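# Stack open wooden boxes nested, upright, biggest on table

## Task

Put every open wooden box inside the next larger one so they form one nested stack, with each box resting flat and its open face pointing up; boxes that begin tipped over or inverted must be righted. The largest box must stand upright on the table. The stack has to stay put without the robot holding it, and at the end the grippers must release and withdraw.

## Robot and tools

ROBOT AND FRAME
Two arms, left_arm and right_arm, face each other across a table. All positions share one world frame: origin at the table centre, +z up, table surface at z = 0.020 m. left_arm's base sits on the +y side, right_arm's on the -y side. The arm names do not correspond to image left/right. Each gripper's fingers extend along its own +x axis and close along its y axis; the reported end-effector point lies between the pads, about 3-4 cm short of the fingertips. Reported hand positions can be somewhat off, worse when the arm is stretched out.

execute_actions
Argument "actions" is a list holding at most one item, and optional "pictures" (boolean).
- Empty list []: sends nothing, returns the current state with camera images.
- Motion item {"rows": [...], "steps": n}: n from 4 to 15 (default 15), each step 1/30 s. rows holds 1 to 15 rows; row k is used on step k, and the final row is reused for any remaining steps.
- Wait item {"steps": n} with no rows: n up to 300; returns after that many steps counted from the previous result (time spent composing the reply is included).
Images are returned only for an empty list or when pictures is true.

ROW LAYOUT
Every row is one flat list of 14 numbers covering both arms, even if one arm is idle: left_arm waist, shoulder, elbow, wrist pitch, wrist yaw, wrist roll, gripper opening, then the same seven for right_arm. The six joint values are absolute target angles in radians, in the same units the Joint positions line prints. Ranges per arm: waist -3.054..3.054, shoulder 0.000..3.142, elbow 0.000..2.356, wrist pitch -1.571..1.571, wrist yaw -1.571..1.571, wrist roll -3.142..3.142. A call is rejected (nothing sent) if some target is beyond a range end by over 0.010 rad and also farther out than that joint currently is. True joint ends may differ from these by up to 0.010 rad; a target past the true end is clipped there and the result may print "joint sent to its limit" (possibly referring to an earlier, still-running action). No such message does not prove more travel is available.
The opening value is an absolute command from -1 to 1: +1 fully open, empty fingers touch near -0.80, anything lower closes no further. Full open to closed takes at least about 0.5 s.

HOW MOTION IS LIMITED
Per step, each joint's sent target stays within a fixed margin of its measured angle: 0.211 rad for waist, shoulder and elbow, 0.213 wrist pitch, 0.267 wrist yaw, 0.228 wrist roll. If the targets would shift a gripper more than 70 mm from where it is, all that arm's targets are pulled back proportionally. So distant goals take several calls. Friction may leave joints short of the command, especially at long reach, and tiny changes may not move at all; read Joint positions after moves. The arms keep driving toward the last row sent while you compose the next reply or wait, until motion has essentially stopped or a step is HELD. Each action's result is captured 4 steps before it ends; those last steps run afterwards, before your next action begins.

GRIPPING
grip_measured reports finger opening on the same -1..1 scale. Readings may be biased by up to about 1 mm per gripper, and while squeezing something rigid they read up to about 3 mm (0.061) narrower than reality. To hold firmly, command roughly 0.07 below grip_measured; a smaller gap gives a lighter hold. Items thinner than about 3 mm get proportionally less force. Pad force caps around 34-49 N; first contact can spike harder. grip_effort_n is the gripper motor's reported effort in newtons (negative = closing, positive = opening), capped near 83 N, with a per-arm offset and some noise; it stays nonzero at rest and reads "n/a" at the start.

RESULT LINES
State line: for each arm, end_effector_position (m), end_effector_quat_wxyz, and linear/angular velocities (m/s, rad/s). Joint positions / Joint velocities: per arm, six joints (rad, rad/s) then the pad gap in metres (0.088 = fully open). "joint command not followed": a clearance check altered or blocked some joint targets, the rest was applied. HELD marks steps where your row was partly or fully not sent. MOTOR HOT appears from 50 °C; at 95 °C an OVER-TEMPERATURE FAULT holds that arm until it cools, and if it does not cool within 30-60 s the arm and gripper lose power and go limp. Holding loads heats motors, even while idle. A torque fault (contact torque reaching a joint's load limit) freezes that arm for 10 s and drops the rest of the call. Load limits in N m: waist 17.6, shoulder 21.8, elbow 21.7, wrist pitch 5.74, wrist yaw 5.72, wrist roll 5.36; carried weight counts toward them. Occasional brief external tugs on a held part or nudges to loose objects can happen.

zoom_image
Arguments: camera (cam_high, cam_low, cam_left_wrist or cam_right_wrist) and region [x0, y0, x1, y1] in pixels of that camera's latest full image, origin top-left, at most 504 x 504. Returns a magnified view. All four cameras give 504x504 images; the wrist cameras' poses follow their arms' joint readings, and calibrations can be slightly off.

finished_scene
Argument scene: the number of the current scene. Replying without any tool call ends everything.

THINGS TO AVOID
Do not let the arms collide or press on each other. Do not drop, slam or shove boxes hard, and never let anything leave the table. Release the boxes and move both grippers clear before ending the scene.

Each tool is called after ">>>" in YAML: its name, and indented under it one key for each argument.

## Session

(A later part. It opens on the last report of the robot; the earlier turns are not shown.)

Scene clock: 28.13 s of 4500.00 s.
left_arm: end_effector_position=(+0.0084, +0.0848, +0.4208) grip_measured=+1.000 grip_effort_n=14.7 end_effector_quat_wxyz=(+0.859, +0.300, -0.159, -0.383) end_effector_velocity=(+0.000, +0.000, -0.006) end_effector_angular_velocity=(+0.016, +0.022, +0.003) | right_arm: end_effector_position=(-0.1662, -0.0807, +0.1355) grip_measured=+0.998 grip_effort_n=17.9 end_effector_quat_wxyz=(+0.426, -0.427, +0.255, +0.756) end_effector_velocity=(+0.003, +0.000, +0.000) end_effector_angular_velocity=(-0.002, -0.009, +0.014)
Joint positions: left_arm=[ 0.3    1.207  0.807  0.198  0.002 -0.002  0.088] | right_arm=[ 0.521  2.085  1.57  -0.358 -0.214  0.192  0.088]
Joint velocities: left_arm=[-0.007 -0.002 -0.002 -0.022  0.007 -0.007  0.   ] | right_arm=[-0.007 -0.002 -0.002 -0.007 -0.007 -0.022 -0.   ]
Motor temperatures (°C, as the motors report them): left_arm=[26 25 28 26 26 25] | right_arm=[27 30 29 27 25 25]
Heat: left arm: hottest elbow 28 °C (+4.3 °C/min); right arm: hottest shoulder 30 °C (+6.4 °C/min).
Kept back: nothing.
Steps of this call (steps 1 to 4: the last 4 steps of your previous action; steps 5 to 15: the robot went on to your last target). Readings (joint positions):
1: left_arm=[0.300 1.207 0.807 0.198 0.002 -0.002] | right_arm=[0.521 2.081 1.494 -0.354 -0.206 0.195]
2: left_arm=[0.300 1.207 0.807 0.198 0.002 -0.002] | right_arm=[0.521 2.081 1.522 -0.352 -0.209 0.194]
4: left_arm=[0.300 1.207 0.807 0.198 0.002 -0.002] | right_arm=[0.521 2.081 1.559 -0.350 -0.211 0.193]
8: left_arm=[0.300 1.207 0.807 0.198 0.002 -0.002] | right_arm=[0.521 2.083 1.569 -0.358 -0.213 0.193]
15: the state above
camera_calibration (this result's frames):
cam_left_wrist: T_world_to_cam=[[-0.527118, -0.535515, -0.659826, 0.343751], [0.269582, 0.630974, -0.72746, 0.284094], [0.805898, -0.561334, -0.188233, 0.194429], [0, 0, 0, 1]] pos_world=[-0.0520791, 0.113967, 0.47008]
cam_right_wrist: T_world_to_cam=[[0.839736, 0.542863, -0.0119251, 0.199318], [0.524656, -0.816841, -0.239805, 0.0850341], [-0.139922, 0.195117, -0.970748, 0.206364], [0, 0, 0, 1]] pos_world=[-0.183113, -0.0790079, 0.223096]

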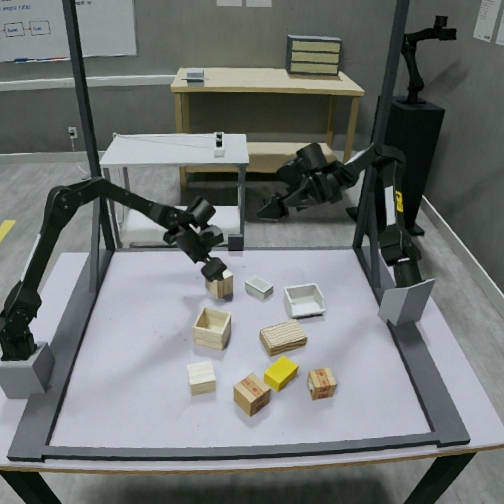

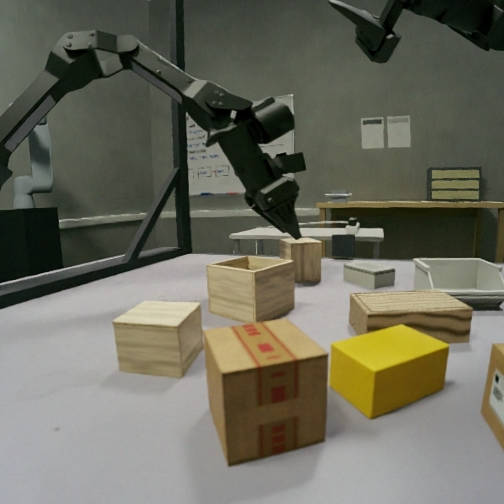

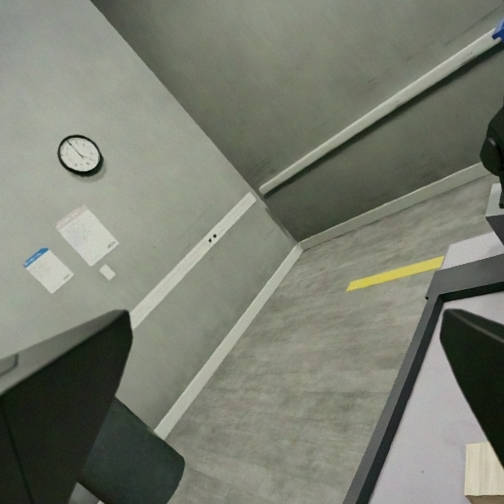

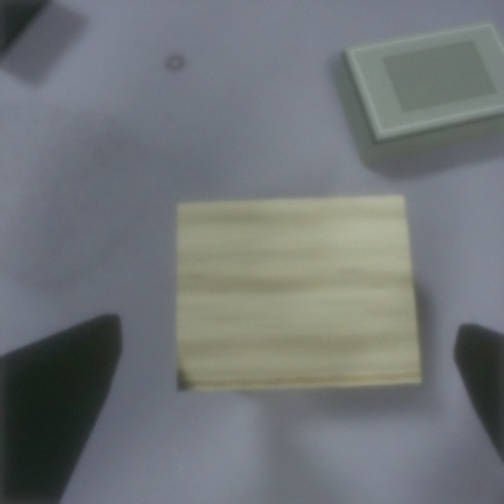

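>>> execute_actions:
  actions:
    - {"rows":[[0.3,1.2,0.8,0.2,0,0,1,0.525,2.15,1.62,-0.345,-0.214,0.185,1],[0.3,1.2,0.8,0.2,0,0,1,0.53,2.22,1.67,-0.325,-0.208,0.18,1],[0.3,1.2,0.8,0.2,0,0,1,0.54,2.30,1.725,-0.305,-0.20,0.175,1],[0.3,1.2,0.8,0.2,0,0,1,0.547,2.37,1.775,-0.285,-0.196,0.169,1]],"steps":15}

>>> execute_actions:
  actions:
    - {"steps":8}
  pictures: true

Scene clock: 28.77 s of 4500.00 s.
left_arm: end_effector_position=(+0.0084, +0.0848, +0.4208) grip_measured=+1.000 grip_effort_n=15.1 end_effector_quat_wxyz=(+0.859, +0.300, -0.159, -0.383) end_effector_velocity=(-0.002, +0.000, -0.002) end_effector_angular_velocity=(+0.011, -0.001, -0.006) | right_arm: end_effector_position=(-0.1778, -0.0496, +0.0636) grip_measured=+0.998 grip_effort_n=17.4 end_effector_quat_wxyz=(+0.417, -0.445, +0.248, +0.753) end_effector_velocity=(+0.029, +0.012, -0.015) end_effector_angular_velocity=(-0.006, -0.061, -0.075)
Joint positions: left_arm=[ 0.3    1.207  0.807  0.198  0.002 -0.002  0.088] | right_arm=[ 0.544  2.344  1.742 -0.296 -0.201  0.171  0.088]
Joint velocities: left_arm=[-0.002 -0.007 -0.002 -0.007  0.007  0.007  0.   ] | right_arm=[-0.032  0.037  0.002 -0.022  0.051  0.007 -0.   ]
Motor temperatures (°C, as the motors report them): left_arm=[26 25 28 26 26 25] | right_arm=[27 30 29 27 25 25]
Heat: left arm: hottest elbow 28 °C (+4.2 °C/min); right arm: hottest shoulder 30 °C (+6.3 °C/min).
Steps of this call (steps 1 to 8: the robot went on to your last target; steps 9 to 19: the first 11 steps of this action). Readings (joint positions):
9: left_arm=[0.300 1.207 0.807 0.198 0.002 -0.002] | right_arm=[0.521 2.089 1.573 -0.359 -0.214 0.191]
10: left_arm=[0.300 1.207 0.807 0.198 0.002 -0.002] | right_arm=[0.521 2.104 1.587 -0.357 -0.214 0.190]
12: left_arm=[0.300 1.207 0.807 0.198 0.002 -0.002] | right_arm=[0.523 2.170 1.653 -0.327 -0.213 0.183]
16: left_arm=[0.300 1.207 0.807 0.198 0.002 -0.002] | right_arm=[0.537 2.301 1.740 -0.299 -0.205 0.175]
19: the state above

Scene clock: 29.03 s of 4500.00 s.
left_arm: end_effector_position=(+0.0084, +0.0848, +0.4208) grip_measured=+1.000 grip_effort_n=15.1 end_effector_quat_wxyz=(+0.859, +0.300, -0.159, -0.383) end_effector_velocity=(+0.000, +0.002, -0.002) end_effector_angular_velocity=(+0.007, -0.004, +0.009) | right_arm: end_effector_position=(-0.1848, -0.0425, +0.0712) grip_measured=+0.998 grip_effort_n=17.9 end_effector_quat_wxyz=(+0.417, -0.433, +0.239, +0.762) end_effector_velocity=(+0.011, -0.006, -0.029) end_effector_angular_velocity=(-0.071, -0.022, -0.016)
Joint positions: left_arm=[ 0.3    1.207  0.807  0.198  0.002 -0.002  0.088] | right_arm=[ 0.543  2.348  1.768 -0.284 -0.201  0.171  0.088]
Joint velocities: left_arm=[-0.002 -0.007 -0.007 -0.007 -0.007  0.007  0.   ] | right_arm=[-0.002  0.051  0.002 -0.022 -0.022  0.007 -0.   ]
Motor temperatures (°C, as the motors report them): left_arm=[26 25 28 26 26 25] | right_arm=[27 30 29 27 25 25]
Heat: left arm: hottest elbow 28 °C (+4.1 °C/min); right arm: hottest shoulder 30 °C (+6.2 °C/min).
Kept back: nothing.
Steps of this call (steps 1 to 4: the last 4 steps of your previous action; steps 5 to 8: the robot went on to your last target). Readings (joint positions):
1: left_arm=[0.300 1.207 0.807 0.198 0.002 -0.002] | right_arm=[0.543 2.344 1.747 -0.293 -0.201 0.171]
2: left_arm=[0.300 1.207 0.807 0.198 0.002 -0.002] | right_arm=[0.543 2.344 1.756 -0.286 -0.201 0.171]
4: left_arm=[0.300 1.207 0.807 0.198 0.002 -0.002] | right_arm=[0.543 2.344 1.767 -0.284 -0.201 0.171]
8: the state above
camera_calibration (this result's frames):
cam_left_wrist: T_world_to_cam=[[-0.527118, -0.535515, -0.659826, 0.343751], [0.269582, 0.630974, -0.72746, 0.284094], [0.805898, -0.561334, -0.188233, 0.194429], [0, 0, 0, 1]] pos_world=[-0.0520791, 0.113967, 0.47008]
cam_right_wrist: T_world_to_cam=[[0.82019, 0.572059, 0.00601903, 0.189769], [0.555973, -0.794557, -0.244075, 0.117631], [-0.134843, 0.203535, -0.969738, 0.135099], [0, 0, 0, 1]] pos_world=[-0.202829, -0.0425918, 0.15858]

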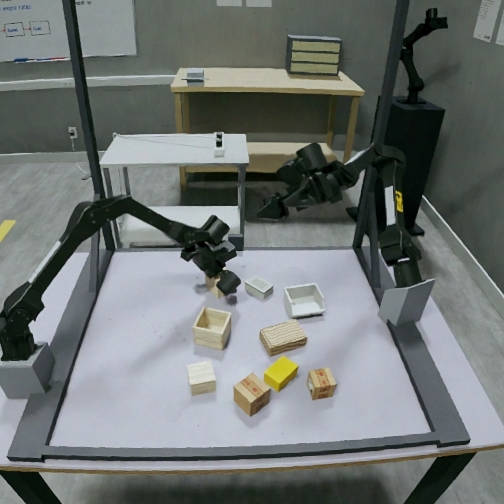

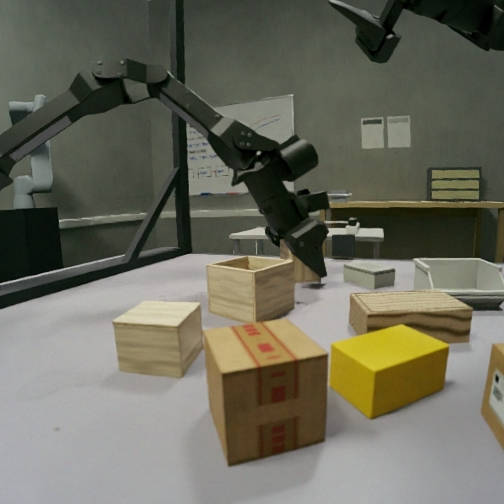

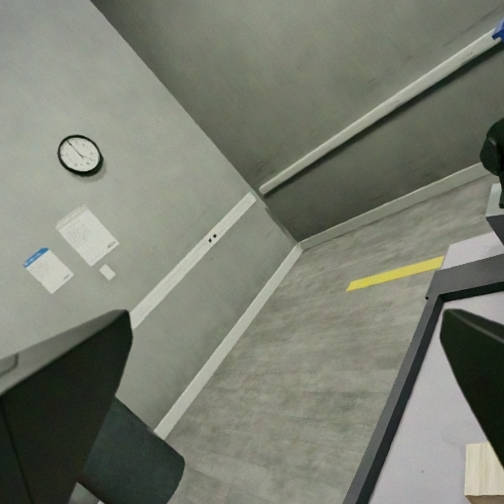

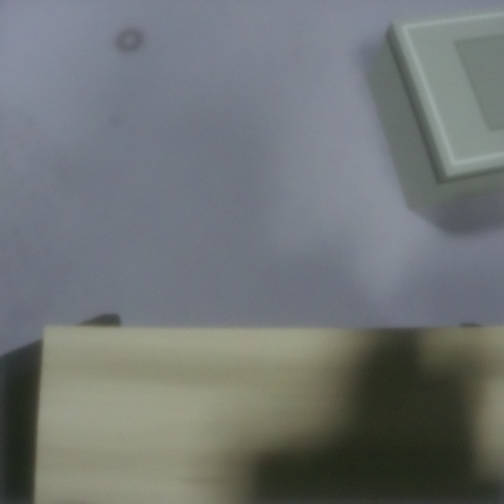

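>>> execute_actions:
  actions:
    - {"rows":[[0.3,1.2,0.8,0.2,0,0,1,0.545,2.37,1.765,-0.285,-0.2,0.17,1],[0.3,1.2,0.8,0.2,0,0,1,0.545,2.37,1.765,-0.285,-0.2,0.17,1],[0.3,1.2,0.8,0.2,0,0,1,0.545,2.37,1.765,-0.285,-0.2,0.17,0.15]],"steps":15}

>>> execute_actions:
  actions:
    - {"rows":[[0.3,1.2,0.8,0.2,0,0,1,0.545,2.3,1.72,-0.285,-0.2,0.17,0.15],[0.3,1.2,0.8,0.2,0,0,1,0.545,2.2,1.65,-0.2,-0.18,0.18,0.15],[0.3,1.2,0.8,0.2,0,0,1,0.55,2.1,1.55,0.0,-0.15,0.19,0.15],[0.3,1.2,0.8,0.2,0,0,1,0.56,2.1,1.4,0.3,-0.11,0.2,0.15],[0.3,1.2,0.8,0.2,0,0,1,0.57,2.1,1.3,0.6,-0.08,0.22,0.15],[0.3,1.2,0.8,0.2,0,0,1,0.58,2.15,1.2,0.9,-0.05,0.24,0.15],[0.3,1.2,0.8,0.2,0,0,1,0.6,2.2,1.1,1.2,0,0.263,0.15]],"steps":15}

>>> execute_actions:
  actions:
    - {"steps":25}
  pictures: true

Scene clock: 29.63 s of 4500.00 s.
left_arm: end_effector_position=(+0.0084, +0.0848, +0.4208) grip_measured=+1.000 grip_effort_n=15.1 end_effector_quat_wxyz=(+0.859, +0.300, -0.159, -0.383) end_effector_velocity=(+0.003, +0.002, -0.004) end_effector_angular_velocity=(+0.003, +0.012, +0.014) | right_arm: end_effector_position=(-0.1838, -0.0425, +0.0689) grip_measured=+0.538 grip_effort_n=-83.5 end_effector_quat_wxyz=(+0.418, -0.434, +0.240, +0.761) end_effector_velocity=(-0.003, -0.004, -0.001) end_effector_angular_velocity=(-0.022, +0.013, +0.005)
Joint positions: left_arm=[ 0.3    1.207  0.807  0.198  0.002 -0.002  0.088] | right_arm=[ 0.543  2.353  1.768 -0.284 -0.201  0.171  0.065]
Joint velocities: left_arm=[-0.002  0.002 -0.007 -0.007 -0.007 -0.007  0.   ] | right_arm=[ 0.002 -0.002 -0.002 -0.007 -0.022  0.007  0.018]
Motor temperatures (°C, as the motors report them): left_arm=[26 25 28 26 26 25] | right_arm=[27 30 29 27 25 25]
Heat: left arm: hottest elbow 28 °C (+4.0 °C/min); right arm: hottest shoulder 30 °C (+6.1 °C/min).
Steps of this call (steps 1 to 7: the robot went on to your last target; steps 8 to 18: the first 11 steps of this action). Readings (joint positions):
8: left_arm=[0.300 1.207 0.807 0.198 0.002 -0.002] | right_arm=[0.543 2.353 1.768 -0.284 -0.201 0.171]
9: left_arm=[0.300 1.207 0.807 0.198 0.002 -0.002] | right_arm=[0.543 2.353 1.768 -0.284 -0.201 0.171]
11: left_arm=[0.300 1.207 0.807 0.198 0.002 -0.002] | right_arm=[0.543 2.353 1.768 -0.284 -0.201 0.171]
15: left_arm=[0.300 1.207 0.807 0.198 0.002 -0.002] | right_arm=[0.543 2.353 1.768 -0.284 -0.201 0.171]
18: the state above

Scene clock: 30.13 s of 4500.00 s.
left_arm: end_effector_position=(+0.0084, +0.0848, +0.4208) grip_measured=+1.000 grip_effort_n=15.1 end_effector_quat_wxyz=(+0.859, +0.300, -0.159, -0.383) end_effector_velocity=(+0.001, +0.002, -0.002) end_effector_angular_velocity=(-0.007, +0.023, +0.014) | right_arm: end_effector_position=(-0.1778, -0.0631, +0.0926) grip_measured=+0.545 grip_effort_n=-83.5 end_effector_quat_wxyz=(+0.478, -0.337, +0.172, +0.793) end_effector_velocity=(+0.177, -0.200, -0.370) end_effector_angular_velocity=(-0.149, -0.167, -0.116)
Joint positions: left_arm=[ 0.3    1.207  0.807  0.198  0.002 -0.002  0.088] | right_arm=[ 0.588  2.165  1.37   0.173 -0.037  0.246  0.066]
Joint velocities: left_arm=[-0.002 -0.002  0.002 -0.022 -0.007 -0.022  0.   ] | right_arm=[ 0.193  0.168 -1.394  1.326  0.227  0.125 -0.   ]
Motor temperatures (°C, as the motors report them): left_arm=[26 25 28 27 26 25] | right_arm=[27 30 29 28 25 25]
Heat: left arm: hottest elbow 28 °C (+4.0 °C/min); right arm: hottest shoulder 30 °C (+6.0 °C/min).
Steps of this call (steps 1 to 4: the last 4 steps of your previous action; steps 5 to 15: the first 11 steps of this action). Readings (joint positions):
5: left_arm=[0.300 1.207 0.807 0.198 0.002 -0.002] | right_arm=[0.543 2.351 1.766 -0.284 -0.201 0.171]
6: left_arm=[0.300 1.207 0.807 0.198 0.002 -0.002] | right_arm=[0.543 2.337 1.751 -0.272 -0.200 0.171]
8: left_arm=[0.300 1.207 0.807 0.198 0.002 -0.002] | right_arm=[0.545 2.275 1.660 -0.191 -0.177 0.179]
12: left_arm=[0.300 1.207 0.807 0.198 0.002 -0.002] | right_arm=[0.564 2.169 1.489 0.026 -0.077 0.224]
15: the state above

Scene clock: 30.97 s of 4500.00 s.
left_arm: end_effector_position=(+0.0084, +0.0848, +0.4208) grip_measured=+1.000 grip_effort_n=15.1 end_effector_quat_wxyz=(+0.859, +0.300, -0.159, -0.383) end_effector_velocity=(+0.001, +0.001, -0.005) end_effector_angular_velocity=(+0.003, +0.032, +0.006) | right_arm: end_effector_position=(-0.2039, -0.0652, +0.1756) grip_measured=+0.545 grip_effort_n=-83.5 end_effector_quat_wxyz=(+0.444, -0.032, +0.025, +0.895) end_effector_velocity=(-0.005, -0.005, +0.028) end_effector_angular_velocity=(+0.118, +0.065, +0.041)
Joint positions: left_arm=[ 0.3    1.207  0.807  0.198  0.002 -0.002  0.088] | right_arm=[ 0.598  2.194  1.109  1.178 -0.005  0.264  0.066]
Joint velocities: left_arm=[-0.002 -0.002 -0.002 -0.022  0.007 -0.022  0.   ] | right_arm=[-0.002 -0.002 -0.017  0.154 -0.007 -0.022 -0.   ]
Motor temperatures (°C, as the motors report them): left_arm=[26 25 28 27 26 25] | right_arm=[27 30 29 28 25 25]
Heat: left arm: hottest elbow 28 °C (+3.9 °C/min); right arm: hottest shoulder 30 °C (+5.8 °C/min).
Kept back: nothing.
Steps of this call (steps 1 to 4: the last 4 steps of your previous action; steps 5 to 25: the robot went on to your last target). Readings (joint positions):
1: left_arm=[0.300 1.207 0.807 0.198 0.002 -0.002] | right_arm=[0.594 2.171 1.322 0.219 -0.029 0.249]
2: left_arm=[0.300 1.207 0.807 0.198 0.002 -0.002] | right_arm=[0.597 2.178 1.272 0.276 -0.023 0.259]
4: left_arm=[0.300 1.207 0.807 0.198 0.002 -0.002] | right_arm=[0.592 2.176 1.205 0.383 -0.015 0.266]
8: left_arm=[0.300 1.207 0.807 0.198 0.002 -0.002] | right_arm=[0.593 2.181 1.138 0.572 -0.008 0.264]
25: the state above
camera_calibration (this result's frames):
cam_left_wrist: T_world_to_cam=[[-0.527118, -0.535515, -0.659826, 0.343751], [0.269582, 0.630974, -0.72746, 0.284094], [0.805898, -0.561334, -0.188233, 0.194429], [0, 0, 0, 1]] pos_world=[-0.0520791, 0.113967, 0.47008]
cam_right_wrist: T_world_to_cam=[[0.785823, 0.617985, 0.0239984, 0.210619], [0.239998, -0.268956, -0.932772, 0.226475], [-0.569985, 0.738754, -0.359667, 0.0774297], [0, 0, 0, 1]] pos_world=[-0.175729, -0.126449, 0.234044]

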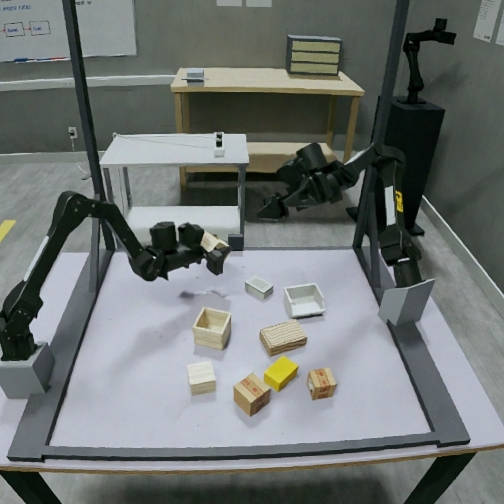

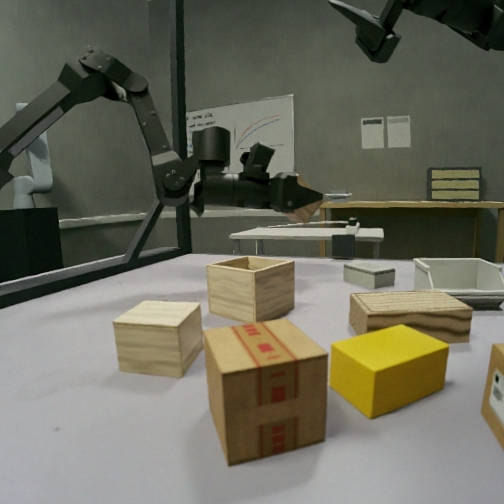

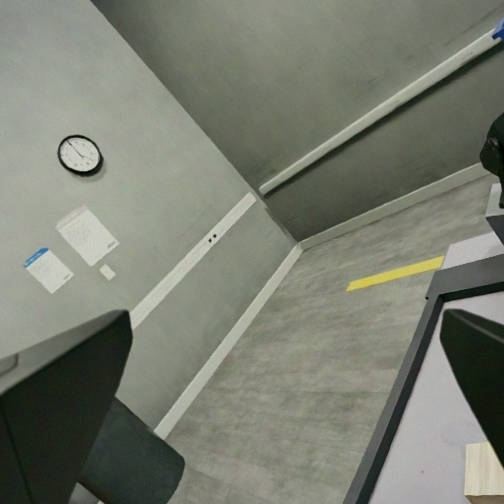

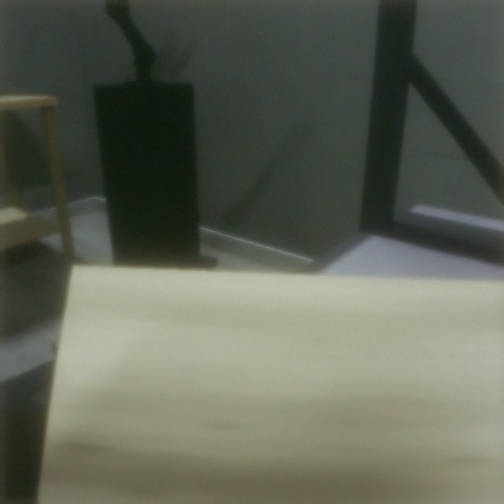

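>>> zoom_image:
  camera: "cam_high"
  region: [140, 210, 280, 300]

>>> zoom_image:
  camera: "cam_low"
  region: [200, 140, 360, 250]

Region (140, 210, 280, 300) of cam_high's 504x504 image, scaled by 3.600, with more detail than that image has; it fills the top 324 rows of this view, and the rest is white.

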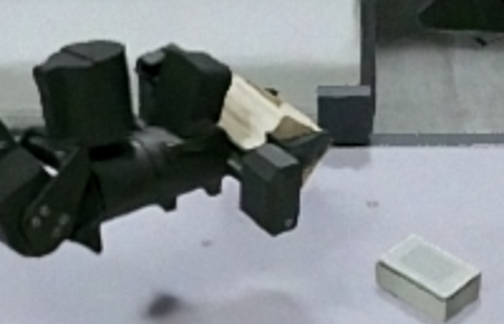

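Region (200, 140, 360, 250) of cam_low's 504x504 image, scaled by 3.150, with more detail than that image has; it fills the top 346 rows of this view, and the rest is white.

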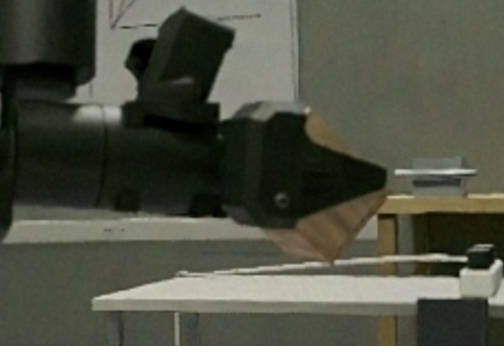

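>>> execute_actions:
  actions:
    - {"rows":[[0.3,1.2,0.8,0.2,0,0,1,0.6,2.25,1.13,1.4,0,0.263,0.15],[0.3,1.2,0.8,0.2,0,0,1,0.6,2.33,1.16,1.54,0,0.263,0.15],[0.3,1.2,0.8,0.2,0,0,1,0.6,2.41,1.179,1.54,0,0.263,0.15],[0.3,1.2,0.8,0.2,0,0,1,0.6,2.49,1.179,1.54,0,0.263,0.15],[0.3,1.2,0.8,0.2,0,0,1,0.6,2.55,1.179,1.54,0,0.263,0.15],[0.3,1.2,0.8,0.2,0,0,1,0.6,2.6,1.179,1.54,0,0.263,0.15]],"steps":15}

>>> execute_actions:
  actions:
    - {"steps":10}
  pictures: true

>>> zoom_image:
  camera: "cam_high"
  region: [140, 230, 280, 320]

Scene clock: 31.77 s of 4500.00 s.
left_arm: end_effector_position=(+0.0084, +0.0848, +0.4208) grip_measured=+1.000 grip_effort_n=15.1 end_effector_quat_wxyz=(+0.859, +0.300, -0.159, -0.383) end_effector_velocity=(-0.002, +0.000, +0.002) end_effector_angular_velocity=(-0.014, -0.003, -0.004) | right_arm: end_effector_position=(-0.1795, -0.0611, +0.0897) grip_measured=+0.545 grip_effort_n=-83.5 end_effector_quat_wxyz=(+0.438, -0.009, +0.013, +0.899) end_effector_velocity=(+0.142, -0.022, -0.375) end_effector_angular_velocity=(-0.515, -0.414, -0.167)
Joint positions: left_arm=[ 0.3    1.207  0.807  0.198  0.002 -0.002  0.088] | right_arm=[ 0.598  2.53   1.172  1.504 -0.005  0.264  0.066]
Joint velocities: left_arm=[-0.002 -0.007 -0.002  0.007 -0.007 -0.007  0.   ] | right_arm=[-0.007  0.774 -0.002  0.095 -0.007 -0.007 -0.   ]
Motor temperatures (°C, as the motors report them): left_arm=[26 25 28 27 26 25] | right_arm=[27 30 29 28 25 25]
Heat: left arm: hottest elbow 28 °C (+3.8 °C/min); right arm: hottest shoulder 30 °C (+5.7 °C/min).
Steps of this call (steps 1 to 13: the robot went on to your last target; steps 14 to 24: the first 11 steps of this action). Readings (joint positions):
14: left_arm=[0.300 1.207 0.807 0.198 0.002 -0.002] | right_arm=[0.598 2.199 1.109 1.219 -0.005 0.264]
15: left_arm=[0.300 1.207 0.807 0.198 0.002 -0.002] | right_arm=[0.598 2.217 1.111 1.281 -0.005 0.264]
17: left_arm=[0.300 1.207 0.807 0.198 0.002 -0.002] | right_arm=[0.598 2.280 1.145 1.388 -0.005 0.264]
21: left_arm=[0.300 1.207 0.807 0.198 0.002 -0.002] | right_arm=[0.598 2.430 1.172 1.477 -0.005 0.264]
24: the state above

Scene clock: 32.10 s of 4500.00 s.
left_arm: end_effector_position=(+0.0084, +0.0848, +0.4208) grip_measured=+1.000 grip_effort_n=15.1 end_effector_quat_wxyz=(+0.859, +0.300, -0.159, -0.383) end_effector_velocity=(+0.003, +0.002, -0.004) end_effector_angular_velocity=(+0.003, +0.012, +0.014) | right_arm: end_effector_position=(-0.1729, -0.0628, +0.0761) grip_measured=+0.545 grip_effort_n=-83.5 end_effector_quat_wxyz=(+0.440, -0.010, +0.012, +0.898) end_effector_velocity=(+0.004, +0.003, +0.003) end_effector_angular_velocity=(+0.021, +0.005, -0.010)
Joint positions: left_arm=[ 0.3    1.207  0.807  0.198  0.002 -0.002  0.088] | right_arm=[ 0.597  2.575  1.176  1.543 -0.002  0.261  0.066]
Joint velocities: left_arm=[-0.002  0.002 -0.007 -0.007 -0.007 -0.007  0.   ] | right_arm=[-0.007  0.007  0.002  0.022  0.007 -0.007 -0.   ]
Motor temperatures (°C, as the motors report them): left_arm=[26 25 28 27 26 25] | right_arm=[27 30 29 28 25 25]
Heat: left arm: hottest elbow 28 °C (+3.7 °C/min); right arm: hottest shoulder 30 °C (+5.6 °C/min).
Kept back: nothing.
Steps of this call (steps 1 to 4: the last 4 steps of your previous action; steps 5 to 10: the robot went on to your last target). Readings (joint positions):
1: left_arm=[0.300 1.207 0.807 0.198 0.002 -0.002] | right_arm=[0.598 2.553 1.172 1.517 -0.004 0.261]
2: left_arm=[0.300 1.207 0.807 0.198 0.002 -0.002] | right_arm=[0.597 2.565 1.172 1.532 -0.003 0.261]
4: left_arm=[0.300 1.207 0.807 0.198 0.002 -0.002] | right_arm=[0.597 2.568 1.174 1.532 -0.002 0.261]
8: left_arm=[0.300 1.207 0.807 0.198 0.002 -0.002] | right_arm=[0.597 2.574 1.175 1.541 -0.002 0.261]
10: the state above
camera_calibration (this result's frames):
cam_left_wrist: T_world_to_cam=[[-0.527118, -0.535515, -0.659826, 0.343751], [0.269582, 0.630974, -0.72746, 0.284094], [0.805898, -0.561334, -0.188233, 0.194429], [0, 0, 0, 1]] pos_world=[-0.0520791, 0.113967, 0.47008]
cam_right_wrist: T_world_to_cam=[[0.780788, 0.624189, 0.0275402, 0.18643], [0.215685, -0.227904, -0.949495, 0.126492], [-0.586388, 0.747294, -0.312573, 0.0515827], [0, 0, 0, 1]] pos_world=[-0.142597, -0.126087, 0.131093]

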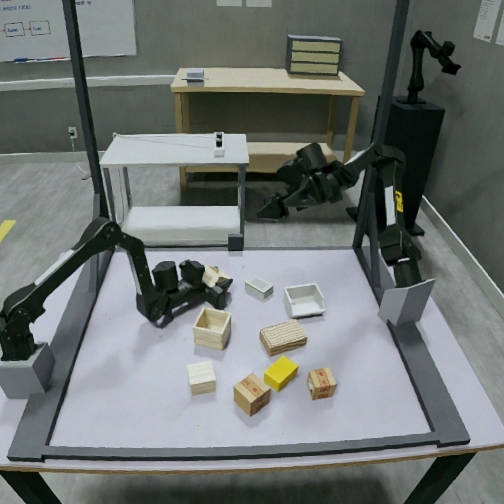

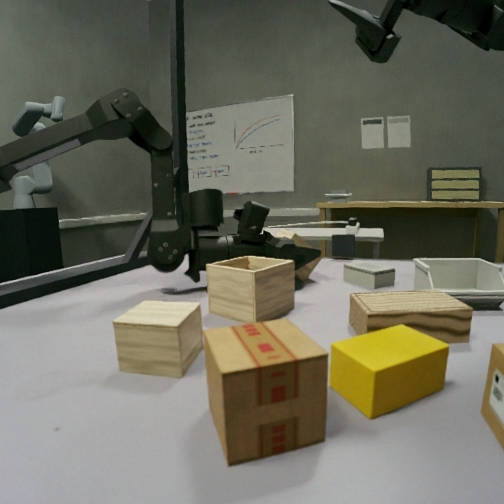

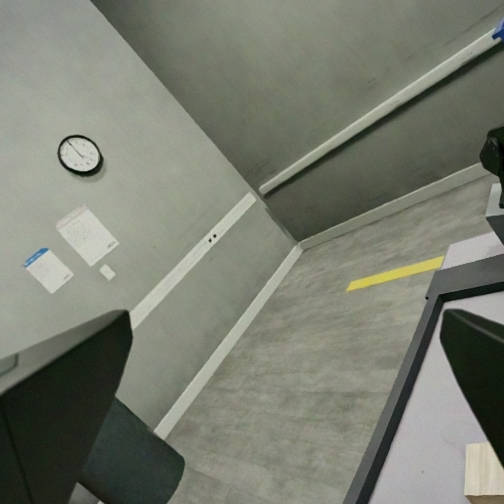

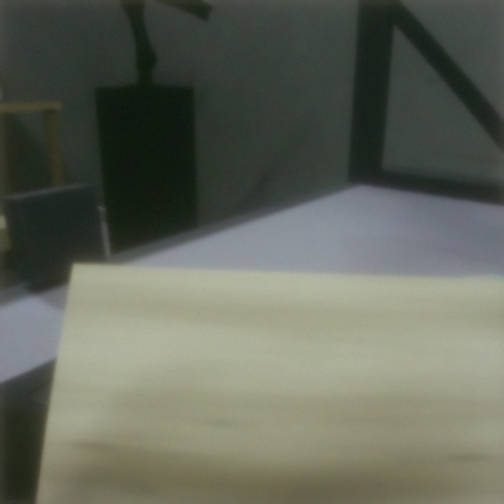

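Region (140, 230, 280, 320) of cam_high's 504x504 image, scaled by 3.600, with more detail than that image has; it fills the top 324 rows of this view, and the rest is white.

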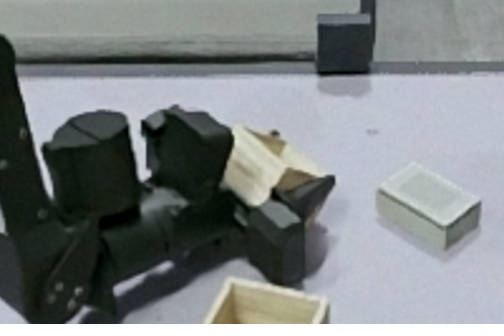

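>>> execute_actions:
  actions:
    - {"rows":[[0.3,1.2,0.8,0.2,0,0,1,0.62,2.5,1.25,1.535,0,0.27,0.15],[0.3,1.2,0.8,0.2,0,0,1,0.65,2.55,1.4,1.535,0,0.28,0.15],[0.3,1.2,0.8,0.2,0,0,1,0.68,2.62,1.52,1.535,0,0.29,0.15],[0.3,1.2,0.8,0.2,0,0,1,0.68,2.70,1.607,1.535,0,0.29,0.15]],"steps":15}

>>> execute_actions:
  actions:
    - {"steps":10}
  pictures: true

>>> zoom_image:
  camera: "cam_low"
  region: [160, 170, 360, 300]

Scene clock: 32.87 s of 4500.00 s.
left_arm: end_effector_position=(+0.0084, +0.0848, +0.4208) grip_measured=+1.000 grip_effort_n=15.1 end_effector_quat_wxyz=(+0.859, +0.300, -0.159, -0.383) end_effector_velocity=(+0.001, +0.001, -0.001) end_effector_angular_velocity=(-0.012, +0.018, +0.008) | right_arm: end_effector_position=(-0.2663, -0.0527, +0.1220) grip_measured=+0.545 grip_effort_n=-83.5 end_effector_quat_wxyz=(+0.369, +0.108, -0.017, +0.923) end_effector_velocity=(-0.097, +0.012, +0.112) end_effector_angular_velocity=(+0.255, +0.276, +0.167)
Joint positions: left_arm=[ 0.3    1.207  0.807  0.198  0.002 -0.002  0.088] | right_arm=[0.686 2.672 1.553 1.533 0.    0.286 0.066]
Joint velocities: left_arm=[-0.002 -0.002 -0.002 -0.007 -0.007 -0.022  0.   ] | right_arm=[ 0.051  0.046  0.457 -0.007 -0.022  0.022  0.   ]
Motor temperatures (°C, as the motors report them): left_arm=[26 25 28 27 26 25] | right_arm=[27 31 29 28 25 25]
Heat: left arm: hottest elbow 28 °C (+3.7 °C/min); right arm: hottest shoulder 31 °C (+7.3 °C/min).
Steps of this call (steps 1 to 12: the robot went on to your last target; steps 13 to 23: the first 11 steps of this action). Readings (joint positions):
13: left_arm=[0.300 1.207 0.807 0.198 0.002 -0.002] | right_arm=[0.598 2.572 1.181 1.545 -0.002 0.261]
14: left_arm=[0.300 1.207 0.807 0.198 0.002 -0.002] | right_arm=[0.600 2.570 1.198 1.535 -0.002 0.264]
16: left_arm=[0.300 1.207 0.807 0.198 0.002 -0.002] | right_arm=[0.616 2.595 1.282 1.533 0.000 0.274]
20: left_arm=[0.300 1.207 0.807 0.198 0.002 -0.002] | right_arm=[0.669 2.656 1.479 1.534 0.000 0.283]
23: the state above

Scene clock: 33.20 s of 4500.00 s.
left_arm: end_effector_position=(+0.0084, +0.0848, +0.4208) grip_measured=+1.000 grip_effort_n=15.1 end_effector_quat_wxyz=(+0.859, +0.300, -0.159, -0.383) end_effector_velocity=(+0.003, +0.003, +0.001) end_effector_angular_velocity=(-0.013, +0.000, +0.023) | right_arm: end_effector_position=(-0.2693, -0.0476, +0.1292) grip_measured=+0.545 grip_effort_n=-83.5 end_effector_quat_wxyz=(+0.366, +0.122, -0.023, +0.922) end_effector_velocity=(+0.003, +0.001, -0.013) end_effector_angular_velocity=(-0.013, -0.025, -0.003)
Joint positions: left_arm=[ 0.3    1.207  0.807  0.198  0.002 -0.002  0.088] | right_arm=[0.681 2.684 1.594 1.534 0.    0.288 0.066]
Joint velocities: left_arm=[ 0.002 -0.002 -0.002 -0.007 -0.022 -0.007  0.   ] | right_arm=[-0.002  0.022  0.002 -0.007 -0.007 -0.007 -0.   ]
Motor temperatures (°C, as the motors report them): left_arm=[26 25 28 27 26 25] | right_arm=[27 31 29 28 25 25]
Heat: left arm: hottest elbow 28 °C (+3.6 °C/min); right arm: hottest shoulder 31 °C (+7.2 °C/min).
Kept back: nothing.
Steps of this call (steps 1 to 4: the last 4 steps of your previous action; steps 5 to 10: the robot went on to your last target). Readings (joint positions):
1: left_arm=[0.300 1.207 0.807 0.198 0.002 -0.002] | right_arm=[0.686 2.673 1.566 1.533 0.000 0.286]
2: left_arm=[0.300 1.207 0.807 0.198 0.002 -0.002] | right_arm=[0.686 2.674 1.576 1.534 0.000 0.287]
4: left_arm=[0.300 1.207 0.807 0.198 0.002 -0.002] | right_arm=[0.684 2.676 1.587 1.534 0.000 0.287]
8: left_arm=[0.300 1.207 0.807 0.198 0.002 -0.002] | right_arm=[0.681 2.682 1.594 1.534 0.000 0.288]
10: the state above
camera_calibration (this result's frames):
cam_left_wrist: T_world_to_cam=[[-0.527118, -0.535515, -0.659826, 0.343751], [0.269582, 0.630974, -0.72746, 0.284094], [0.805898, -0.561334, -0.188233, 0.194429], [0, 0, 0, 1]] pos_world=[-0.0520791, 0.113967, 0.47008]
cam_right_wrist: T_world_to_cam=[[0.679806, 0.733385, -0.00328907, 0.232731], [0.0305192, -0.0327698, -0.998997, 0.166996], [-0.732757, 0.679024, -0.0446594, -0.0769225], [0, 0, 0, 1]] pos_world=[-0.219674, -0.112977, 0.164159]

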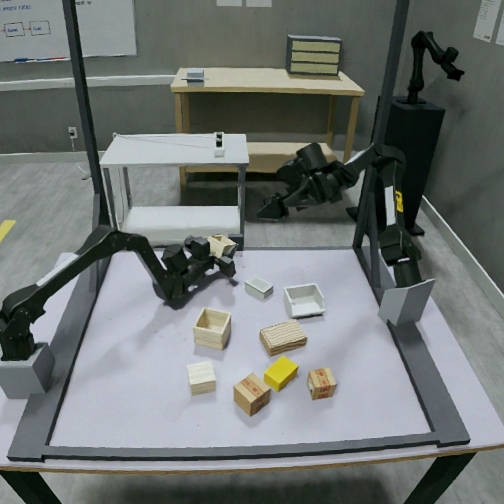

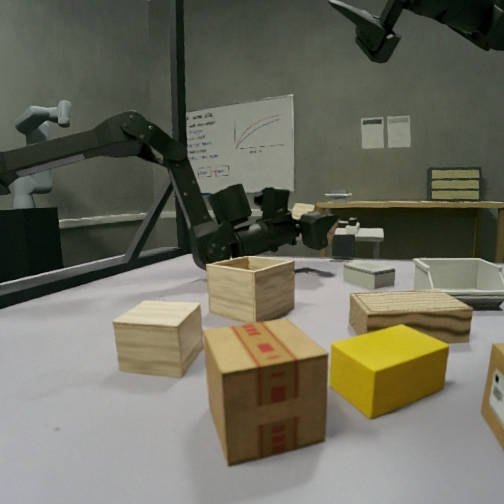

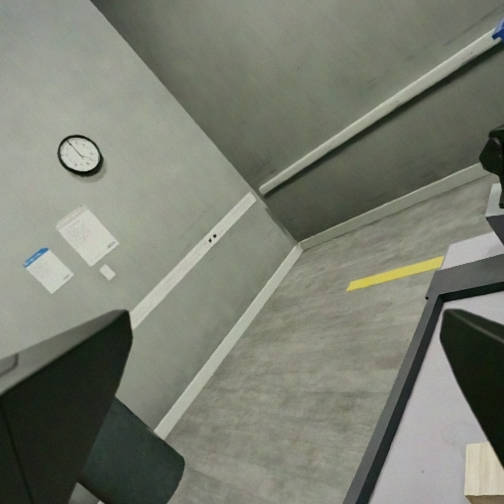

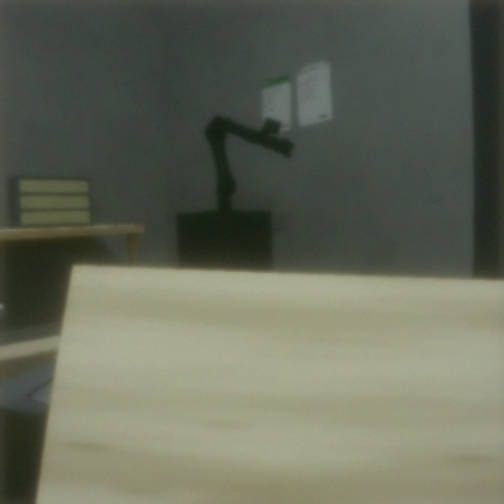

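Region (160, 170, 360, 300) of cam_low's 504x504 image, scaled by 2.520, with more detail than that image has; it fills the top 328 rows of this view, and the rest is white.

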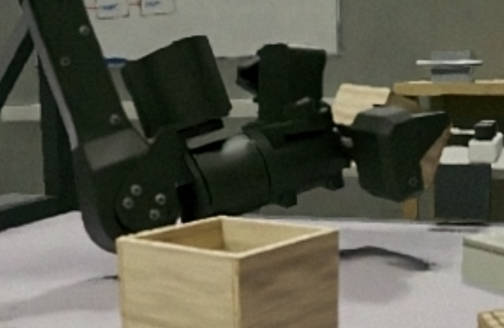

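>>> execute_actions:
  actions:
    - {"rows":[[0.3,1.2,0.8,0.2,0,0,1,0.66,2.55,1.45,1.5,0,0.28,0.15],[0.3,1.2,0.8,0.2,0,0,1,0.63,2.4,1.25,1.4,0,0.27,0.15],[0.3,1.2,0.8,0.2,0,0,1,0.6,2.27,1.05,1.3,0,0.263,0.15],[0.3,1.2,0.8,0.2,0,0,1,0.6,2.2,0.9,1.25,0,0.263,0.15]],"steps":15}

>>> execute_actions:
  actions:
    - {"steps":10}

>>> execute_actions:
  actions:
    - {"rows":[[0.3,1.2,0.8,0.2,0,0,1,0.6,2.22,0.88,1.245,0,0.263,0.15],[0.3,1.2,0.8,0.2,0,0,1,0.6,2.24,0.87,1.245,0,0.263,0.15],[0.3,1.2,0.8,0.2,0,0,1,0.6,2.26,0.86,1.245,0,0.263,0.15],[0.3,1.2,0.8,0.2,0,0,1,0.6,2.275,0.857,1.245,0,0.263,0.15],[0.3,1.2,0.8,0.2,0,0,1,0.6,2.29,0.857,1.245,0,0.263,0.15],[0.3,1.2,0.8,0.2,0,0,1,0.6,2.305,0.857,1.245,0,0.263,0.15],[0.3,1.2,0.8,0.2,0,0,1,0.6,2.32,0.857,1.245,0,0.263,0.15]],"steps":15}
  pictures: true

>>> zoom_image:
  camera: "cam_high"
  region: [140, 230, 280, 320]

Scene clock: 34.17 s of 4500.00 s.
left_arm: end_effector_position=(+0.0084, +0.0848, +0.4208) grip_measured=+1.000 grip_effort_n=15.1 end_effector_quat_wxyz=(+0.859, +0.300, -0.159, -0.383) end_effector_velocity=(+0.004, +0.004, -0.002) end_effector_angular_velocity=(+0.008, -0.002, +0.029) | right_arm: end_effector_position=(-0.1991, -0.0604, +0.1664) grip_measured=+0.545 grip_effort_n=-83.5 end_effector_quat_wxyz=(+0.444, -0.009, +0.015, +0.896) end_effector_velocity=(+0.138, -0.192, +0.048) end_effector_angular_velocity=(-0.315, -0.274, -0.095)
Joint positions: left_arm=[ 0.3    1.207  0.807  0.198  0.002 -0.002  0.088] | right_arm=[ 0.591  2.265  1.124  1.282 -0.001  0.267  0.066]
Joint velocities: left_arm=[-0.002 -0.002 -0.002 -0.022 -0.022  0.007  0.   ] | right_arm=[-0.012 -0.916 -1.263 -0.081 -0.022 -0.022 -0.   ]
Motor temperatures (°C, as the motors report them): left_arm=[26 25 29 27 26 25] | right_arm=[27 31 29 28 25 25]
Heat: left arm: hottest elbow 29 °C (+5.3 °C/min); right arm: hottest shoulder 31 °C (+7.0 °C/min).
Steps of this call (steps 1 to 18: the robot went on to your last target; steps 19 to 29: the first 11 steps of this action). Readings (joint positions):
19: left_arm=[0.300 1.207 0.807 0.198 0.002 -0.002] | right_arm=[0.680 2.675 1.585 1.528 0.000 0.288]
20: left_arm=[0.300 1.207 0.807 0.198 0.002 -0.002] | right_arm=[0.678 2.646 1.544 1.505 0.000 0.286]
22: left_arm=[0.300 1.207 0.807 0.198 0.002 -0.002] | right_arm=[0.662 2.564 1.444 1.410 -0.001 0.277]
26: left_arm=[0.300 1.207 0.807 0.198 0.002 -0.002] | right_arm=[0.607 2.382 1.257 1.300 -0.001 0.269]
29: the state above

Scene clock: 34.50 s of 4500.00 s.
left_arm: end_effector_position=(+0.0084, +0.0848, +0.4208) grip_measured=+1.000 grip_effort_n=15.1 end_effector_quat_wxyz=(+0.859, +0.300, -0.159, -0.383) end_effector_velocity=(-0.001, +0.000, -0.003) end_effector_angular_velocity=(+0.014, +0.002, -0.002) | right_arm: end_effector_position=(-0.1626, -0.0954, +0.1212) grip_measured=+0.545 grip_effort_n=-83.5 end_effector_quat_wxyz=(+0.459, -0.091, +0.054, +0.882) end_effector_velocity=(-0.003, -0.002, +0.004) end_effector_angular_velocity=(+0.007, +0.002, +0.023)
Joint positions: left_arm=[ 0.3    1.207  0.807  0.198  0.002 -0.002  0.088] | right_arm=[ 0.599  2.211  0.916  1.249 -0.001  0.265  0.066]
Joint velocities: left_arm=[-0.002 -0.002 -0.002 -0.007  0.007  0.007  0.   ] | right_arm=[-0.002 -0.007 -0.002  0.007 -0.022 -0.007 -0.   ]
Motor temperatures (°C, as the motors report them): left_arm=[26 25 29 27 26 25] | right_arm=[27 31 29 28 25 25]
Heat: left arm: hottest elbow 29 °C (+5.2 °C/min); right arm: hottest shoulder 31 °C (+7.0 °C/min).
Kept back: nothing.
Steps of this call (steps 1 to 4: the last 4 steps of your previous action; steps 5 to 10: the robot went on to your last target). Readings (joint positions):
1: left_arm=[0.300 1.207 0.807 0.198 0.002 -0.002] | right_arm=[0.592 2.239 1.082 1.279 -0.001 0.267]
2: left_arm=[0.300 1.207 0.807 0.198 0.002 -0.002] | right_arm=[0.594 2.220 1.042 1.274 -0.001 0.266]
4: left_arm=[0.300 1.207 0.807 0.198 0.002 -0.002] | right_arm=[0.597 2.211 0.980 1.260 -0.001 0.266]
8: left_arm=[0.300 1.207 0.807 0.198 0.002 -0.002] | right_arm=[0.599 2.212 0.918 1.245 -0.001 0.265]
10: the state above

Scene clock: 34.87 s of 4500.00 s.
left_arm: end_effector_position=(+0.0084, +0.0848, +0.4208) grip_measured=+1.000 grip_effort_n=15.1 end_effector_quat_wxyz=(+0.859, +0.300, -0.159, -0.383) end_effector_velocity=(+0.004, +0.002, -0.005) end_effector_angular_velocity=(+0.008, +0.017, +0.021) | right_arm: end_effector_position=(-0.1375, -0.1065, +0.0731) grip_measured=+0.545 grip_effort_n=-83.5 end_effector_quat_wxyz=(+0.470, -0.145, +0.078, +0.867) end_effector_velocity=(+0.005, -0.002, -0.012) end_effector_angular_velocity=(-0.015, -0.036, +0.004)
Joint positions: left_arm=[ 0.3    1.207  0.807  0.198  0.002 -0.002  0.088] | right_arm=[0.598 2.289 0.868 1.253 0.001 0.261 0.066]
Joint velocities: left_arm=[-0.002  0.002 -0.002 -0.022 -0.007 -0.007  0.   ] | right_arm=[-0.002  0.022 -0.002 -0.007 -0.007 -0.022 -0.   ]
Motor temperatures (°C, as the motors report them): left_arm=[26 25 29 27 26 25] | right_arm=[27 31 29 28 25 25]
Heat: left arm: hottest elbow 29 °C (+5.2 °C/min); right arm: hottest shoulder 31 °C (+6.9 °C/min).
Steps of this call (steps 1 to 11: the first 11 steps of this action). Readings (joint positions):
1: left_arm=[0.300 1.207 0.807 0.198 0.002 -0.002] | right_arm=[0.599 2.211 0.914 1.249 -0.001 0.265]
2: left_arm=[0.300 1.207 0.807 0.198 0.002 -0.002] | right_arm=[0.599 2.211 0.909 1.249 -0.001 0.265]
4: left_arm=[0.300 1.207 0.807 0.198 0.002 -0.002] | right_arm=[0.599 2.218 0.894 1.249 -0.001 0.265]
8: left_arm=[0.300 1.207 0.807 0.198 0.002 -0.002] | right_arm=[0.599 2.272 0.874 1.246 -0.001 0.265]
11: the state above
camera_calibration (this result's frames):
cam_left_wrist: T_world_to_cam=[[-0.527118, -0.535515, -0.659826, 0.343751], [0.269582, 0.630974, -0.72746, 0.284094], [0.805898, -0.561334, -0.188233, 0.194429], [0, 0, 0, 1]] pos_world=[-0.0520791, 0.113967, 0.47008]
cam_right_wrist: T_world_to_cam=[[0.82229, 0.567959, 0.0355301, 0.185287], [0.353615, -0.461049, -0.813874, 0.0902949], [-0.445866, 0.681804, -0.579954, 0.135943], [0, 0, 0, 1]] pos_world=[-0.123677, -0.156291, 0.145746]

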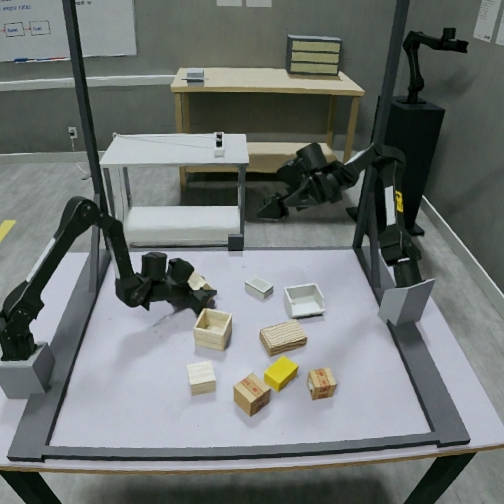

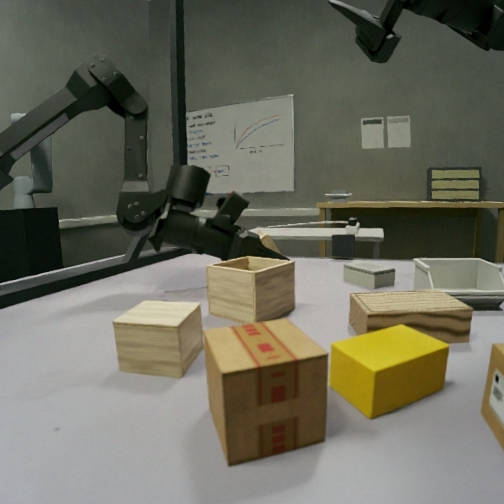

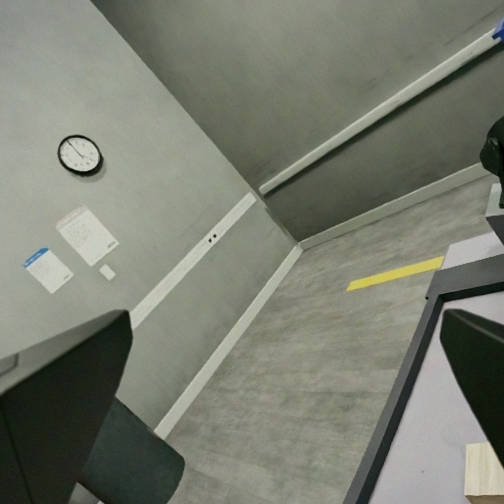

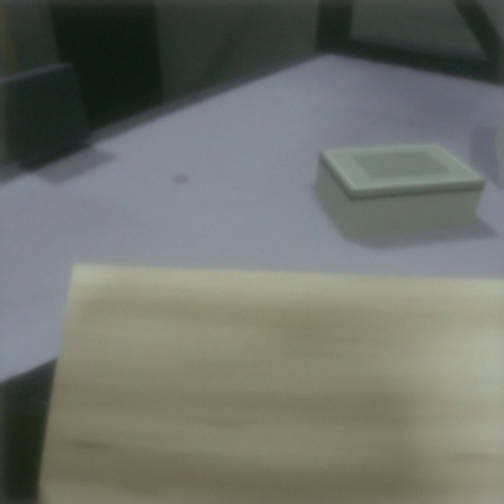

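Region (140, 230, 280, 320) of cam_high's 504x504 image, scaled by 3.600, with more detail than that image has; it fills the top 324 rows of this view, and the rest is white.

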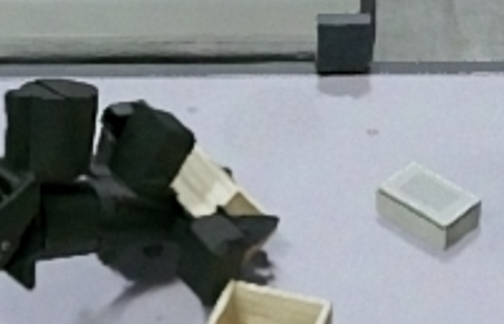

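>>> execute_actions:
  actions:
    - {"rows":[[0.3,1.2,0.8,0.2,0,0,1,0.6,2.32,0.857,1.22,0,0.263,0.15],[0.3,1.2,0.8,0.2,0,0,1,0.6,2.33,0.857,1.2,0,0.263,0.15],[0.3,1.2,0.8,0.2,0,0,1,0.6,2.34,0.857,1.18,0,0.263,0.15],[0.3,1.2,0.8,0.2,0,0,1,0.6,2.35,0.857,1.16,0,0.263,0.15]],"steps":15}
  pictures: true

Scene clock: 35.40 s of 4500.00 s.
left_arm: end_effector_position=(+0.0084, +0.0848, +0.4208) grip_measured=+1.000 grip_effort_n=15.1 end_effector_quat_wxyz=(+0.859, +0.300, -0.159, -0.383) end_effector_velocity=(-0.002, +0.000, -0.008) end_effector_angular_velocity=(+0.033, +0.016, -0.008) | right_arm: end_effector_position=(-0.1350, -0.1034, +0.0673) grip_measured=+0.545 grip_effort_n=-83.5 end_effector_quat_wxyz=(+0.474, -0.158, +0.084, +0.862) end_effector_velocity=(+0.005, +0.004, -0.004) end_effector_angular_velocity=(-0.009, -0.032, -0.004)
Joint positions: left_arm=[ 0.3    1.207  0.807  0.198  0.002 -0.002  0.088] | right_arm=[0.594 2.292 0.883 1.209 0.002 0.261 0.066]
Joint velocities: left_arm=[-0.007 -0.007 -0.007 -0.022  0.022  0.007  0.   ] | right_arm=[-0.012  0.002  0.012 -0.037 -0.007 -0.022 -0.   ]
Motor temperatures (°C, as the motors report them): left_arm=[26 25 29 27 26 25] | right_arm=[27 31 29 28 25 25]
Heat: left arm: hottest elbow 29 °C (+5.1 °C/min); right arm: hottest shoulder 31 °C (+6.8 °C/min).
Steps of this call (steps 1 to 4: the last 4 steps of your previous action; step 5: the robot went on to your last target; steps 6 to 16: the first 11 steps of this action). Readings (joint positions):
6: left_arm=[0.300 1.207 0.807 0.198 0.002 -0.002] | right_arm=[0.598 2.291 0.868 1.255 0.001 0.261]
7: left_arm=[0.300 1.207 0.807 0.198 0.002 -0.002] | right_arm=[0.598 2.292 0.868 1.251 0.001 0.261]
9: left_arm=[0.300 1.207 0.807 0.198 0.002 -0.002] | right_arm=[0.598 2.292 0.870 1.238 0.001 0.261]
13: left_arm=[0.300 1.207 0.807 0.198 0.002 -0.002] | right_arm=[0.595 2.292 0.879 1.215 0.002 0.261]
16: the state above
camera_calibration (this result's frames):
cam_left_wrist: T_world_to_cam=[[-0.527118, -0.535515, -0.659826, 0.343751], [0.269582, 0.630974, -0.72746, 0.284094], [0.805898, -0.561334, -0.188233, 0.194429], [0, 0, 0, 1]] pos_world=[-0.0520791, 0.113967, 0.47008]
cam_right_wrist: T_world_to_cam=[[0.828582, 0.558498, 0.0391399, 0.181263], [0.363943, -0.48418, -0.795685, 0.083858], [-0.425438, 0.673535, -0.604444, 0.135162], [0, 0, 0, 1]] pos_world=[-0.123208, -0.151669, 0.141328]

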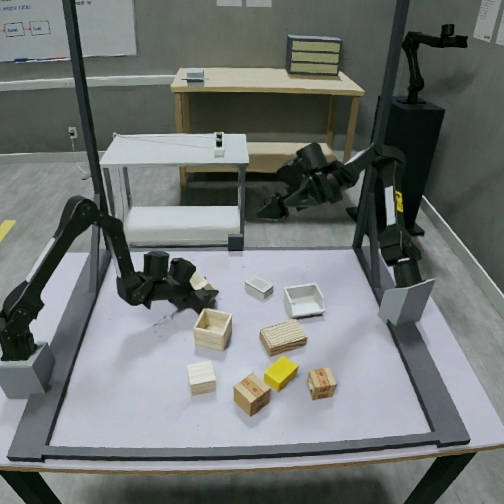

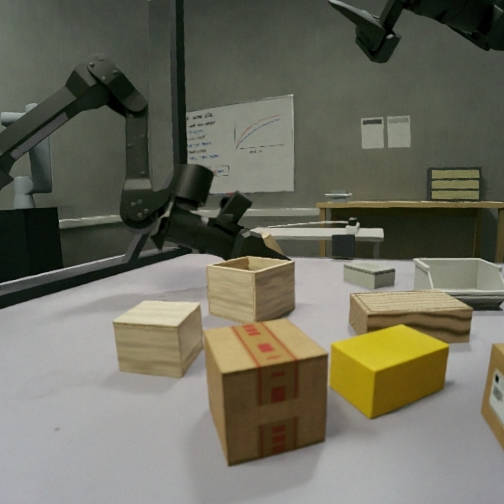

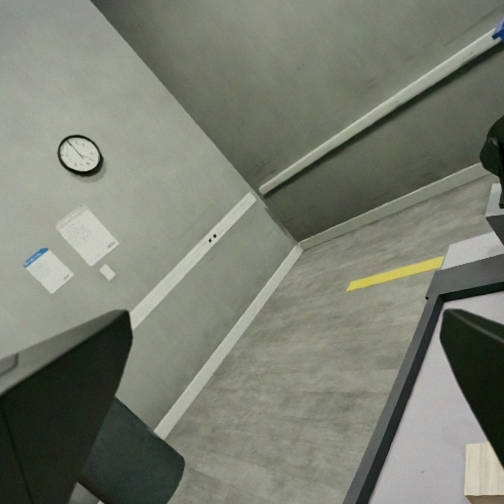

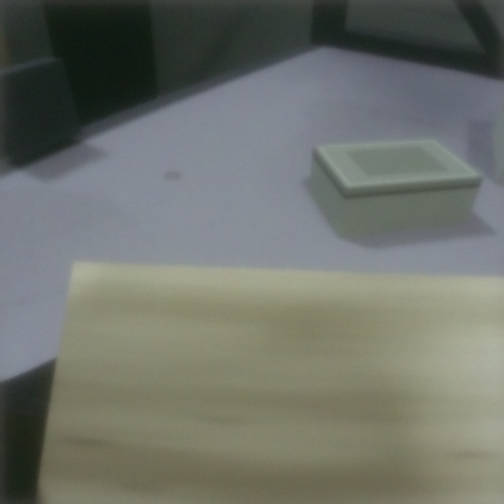

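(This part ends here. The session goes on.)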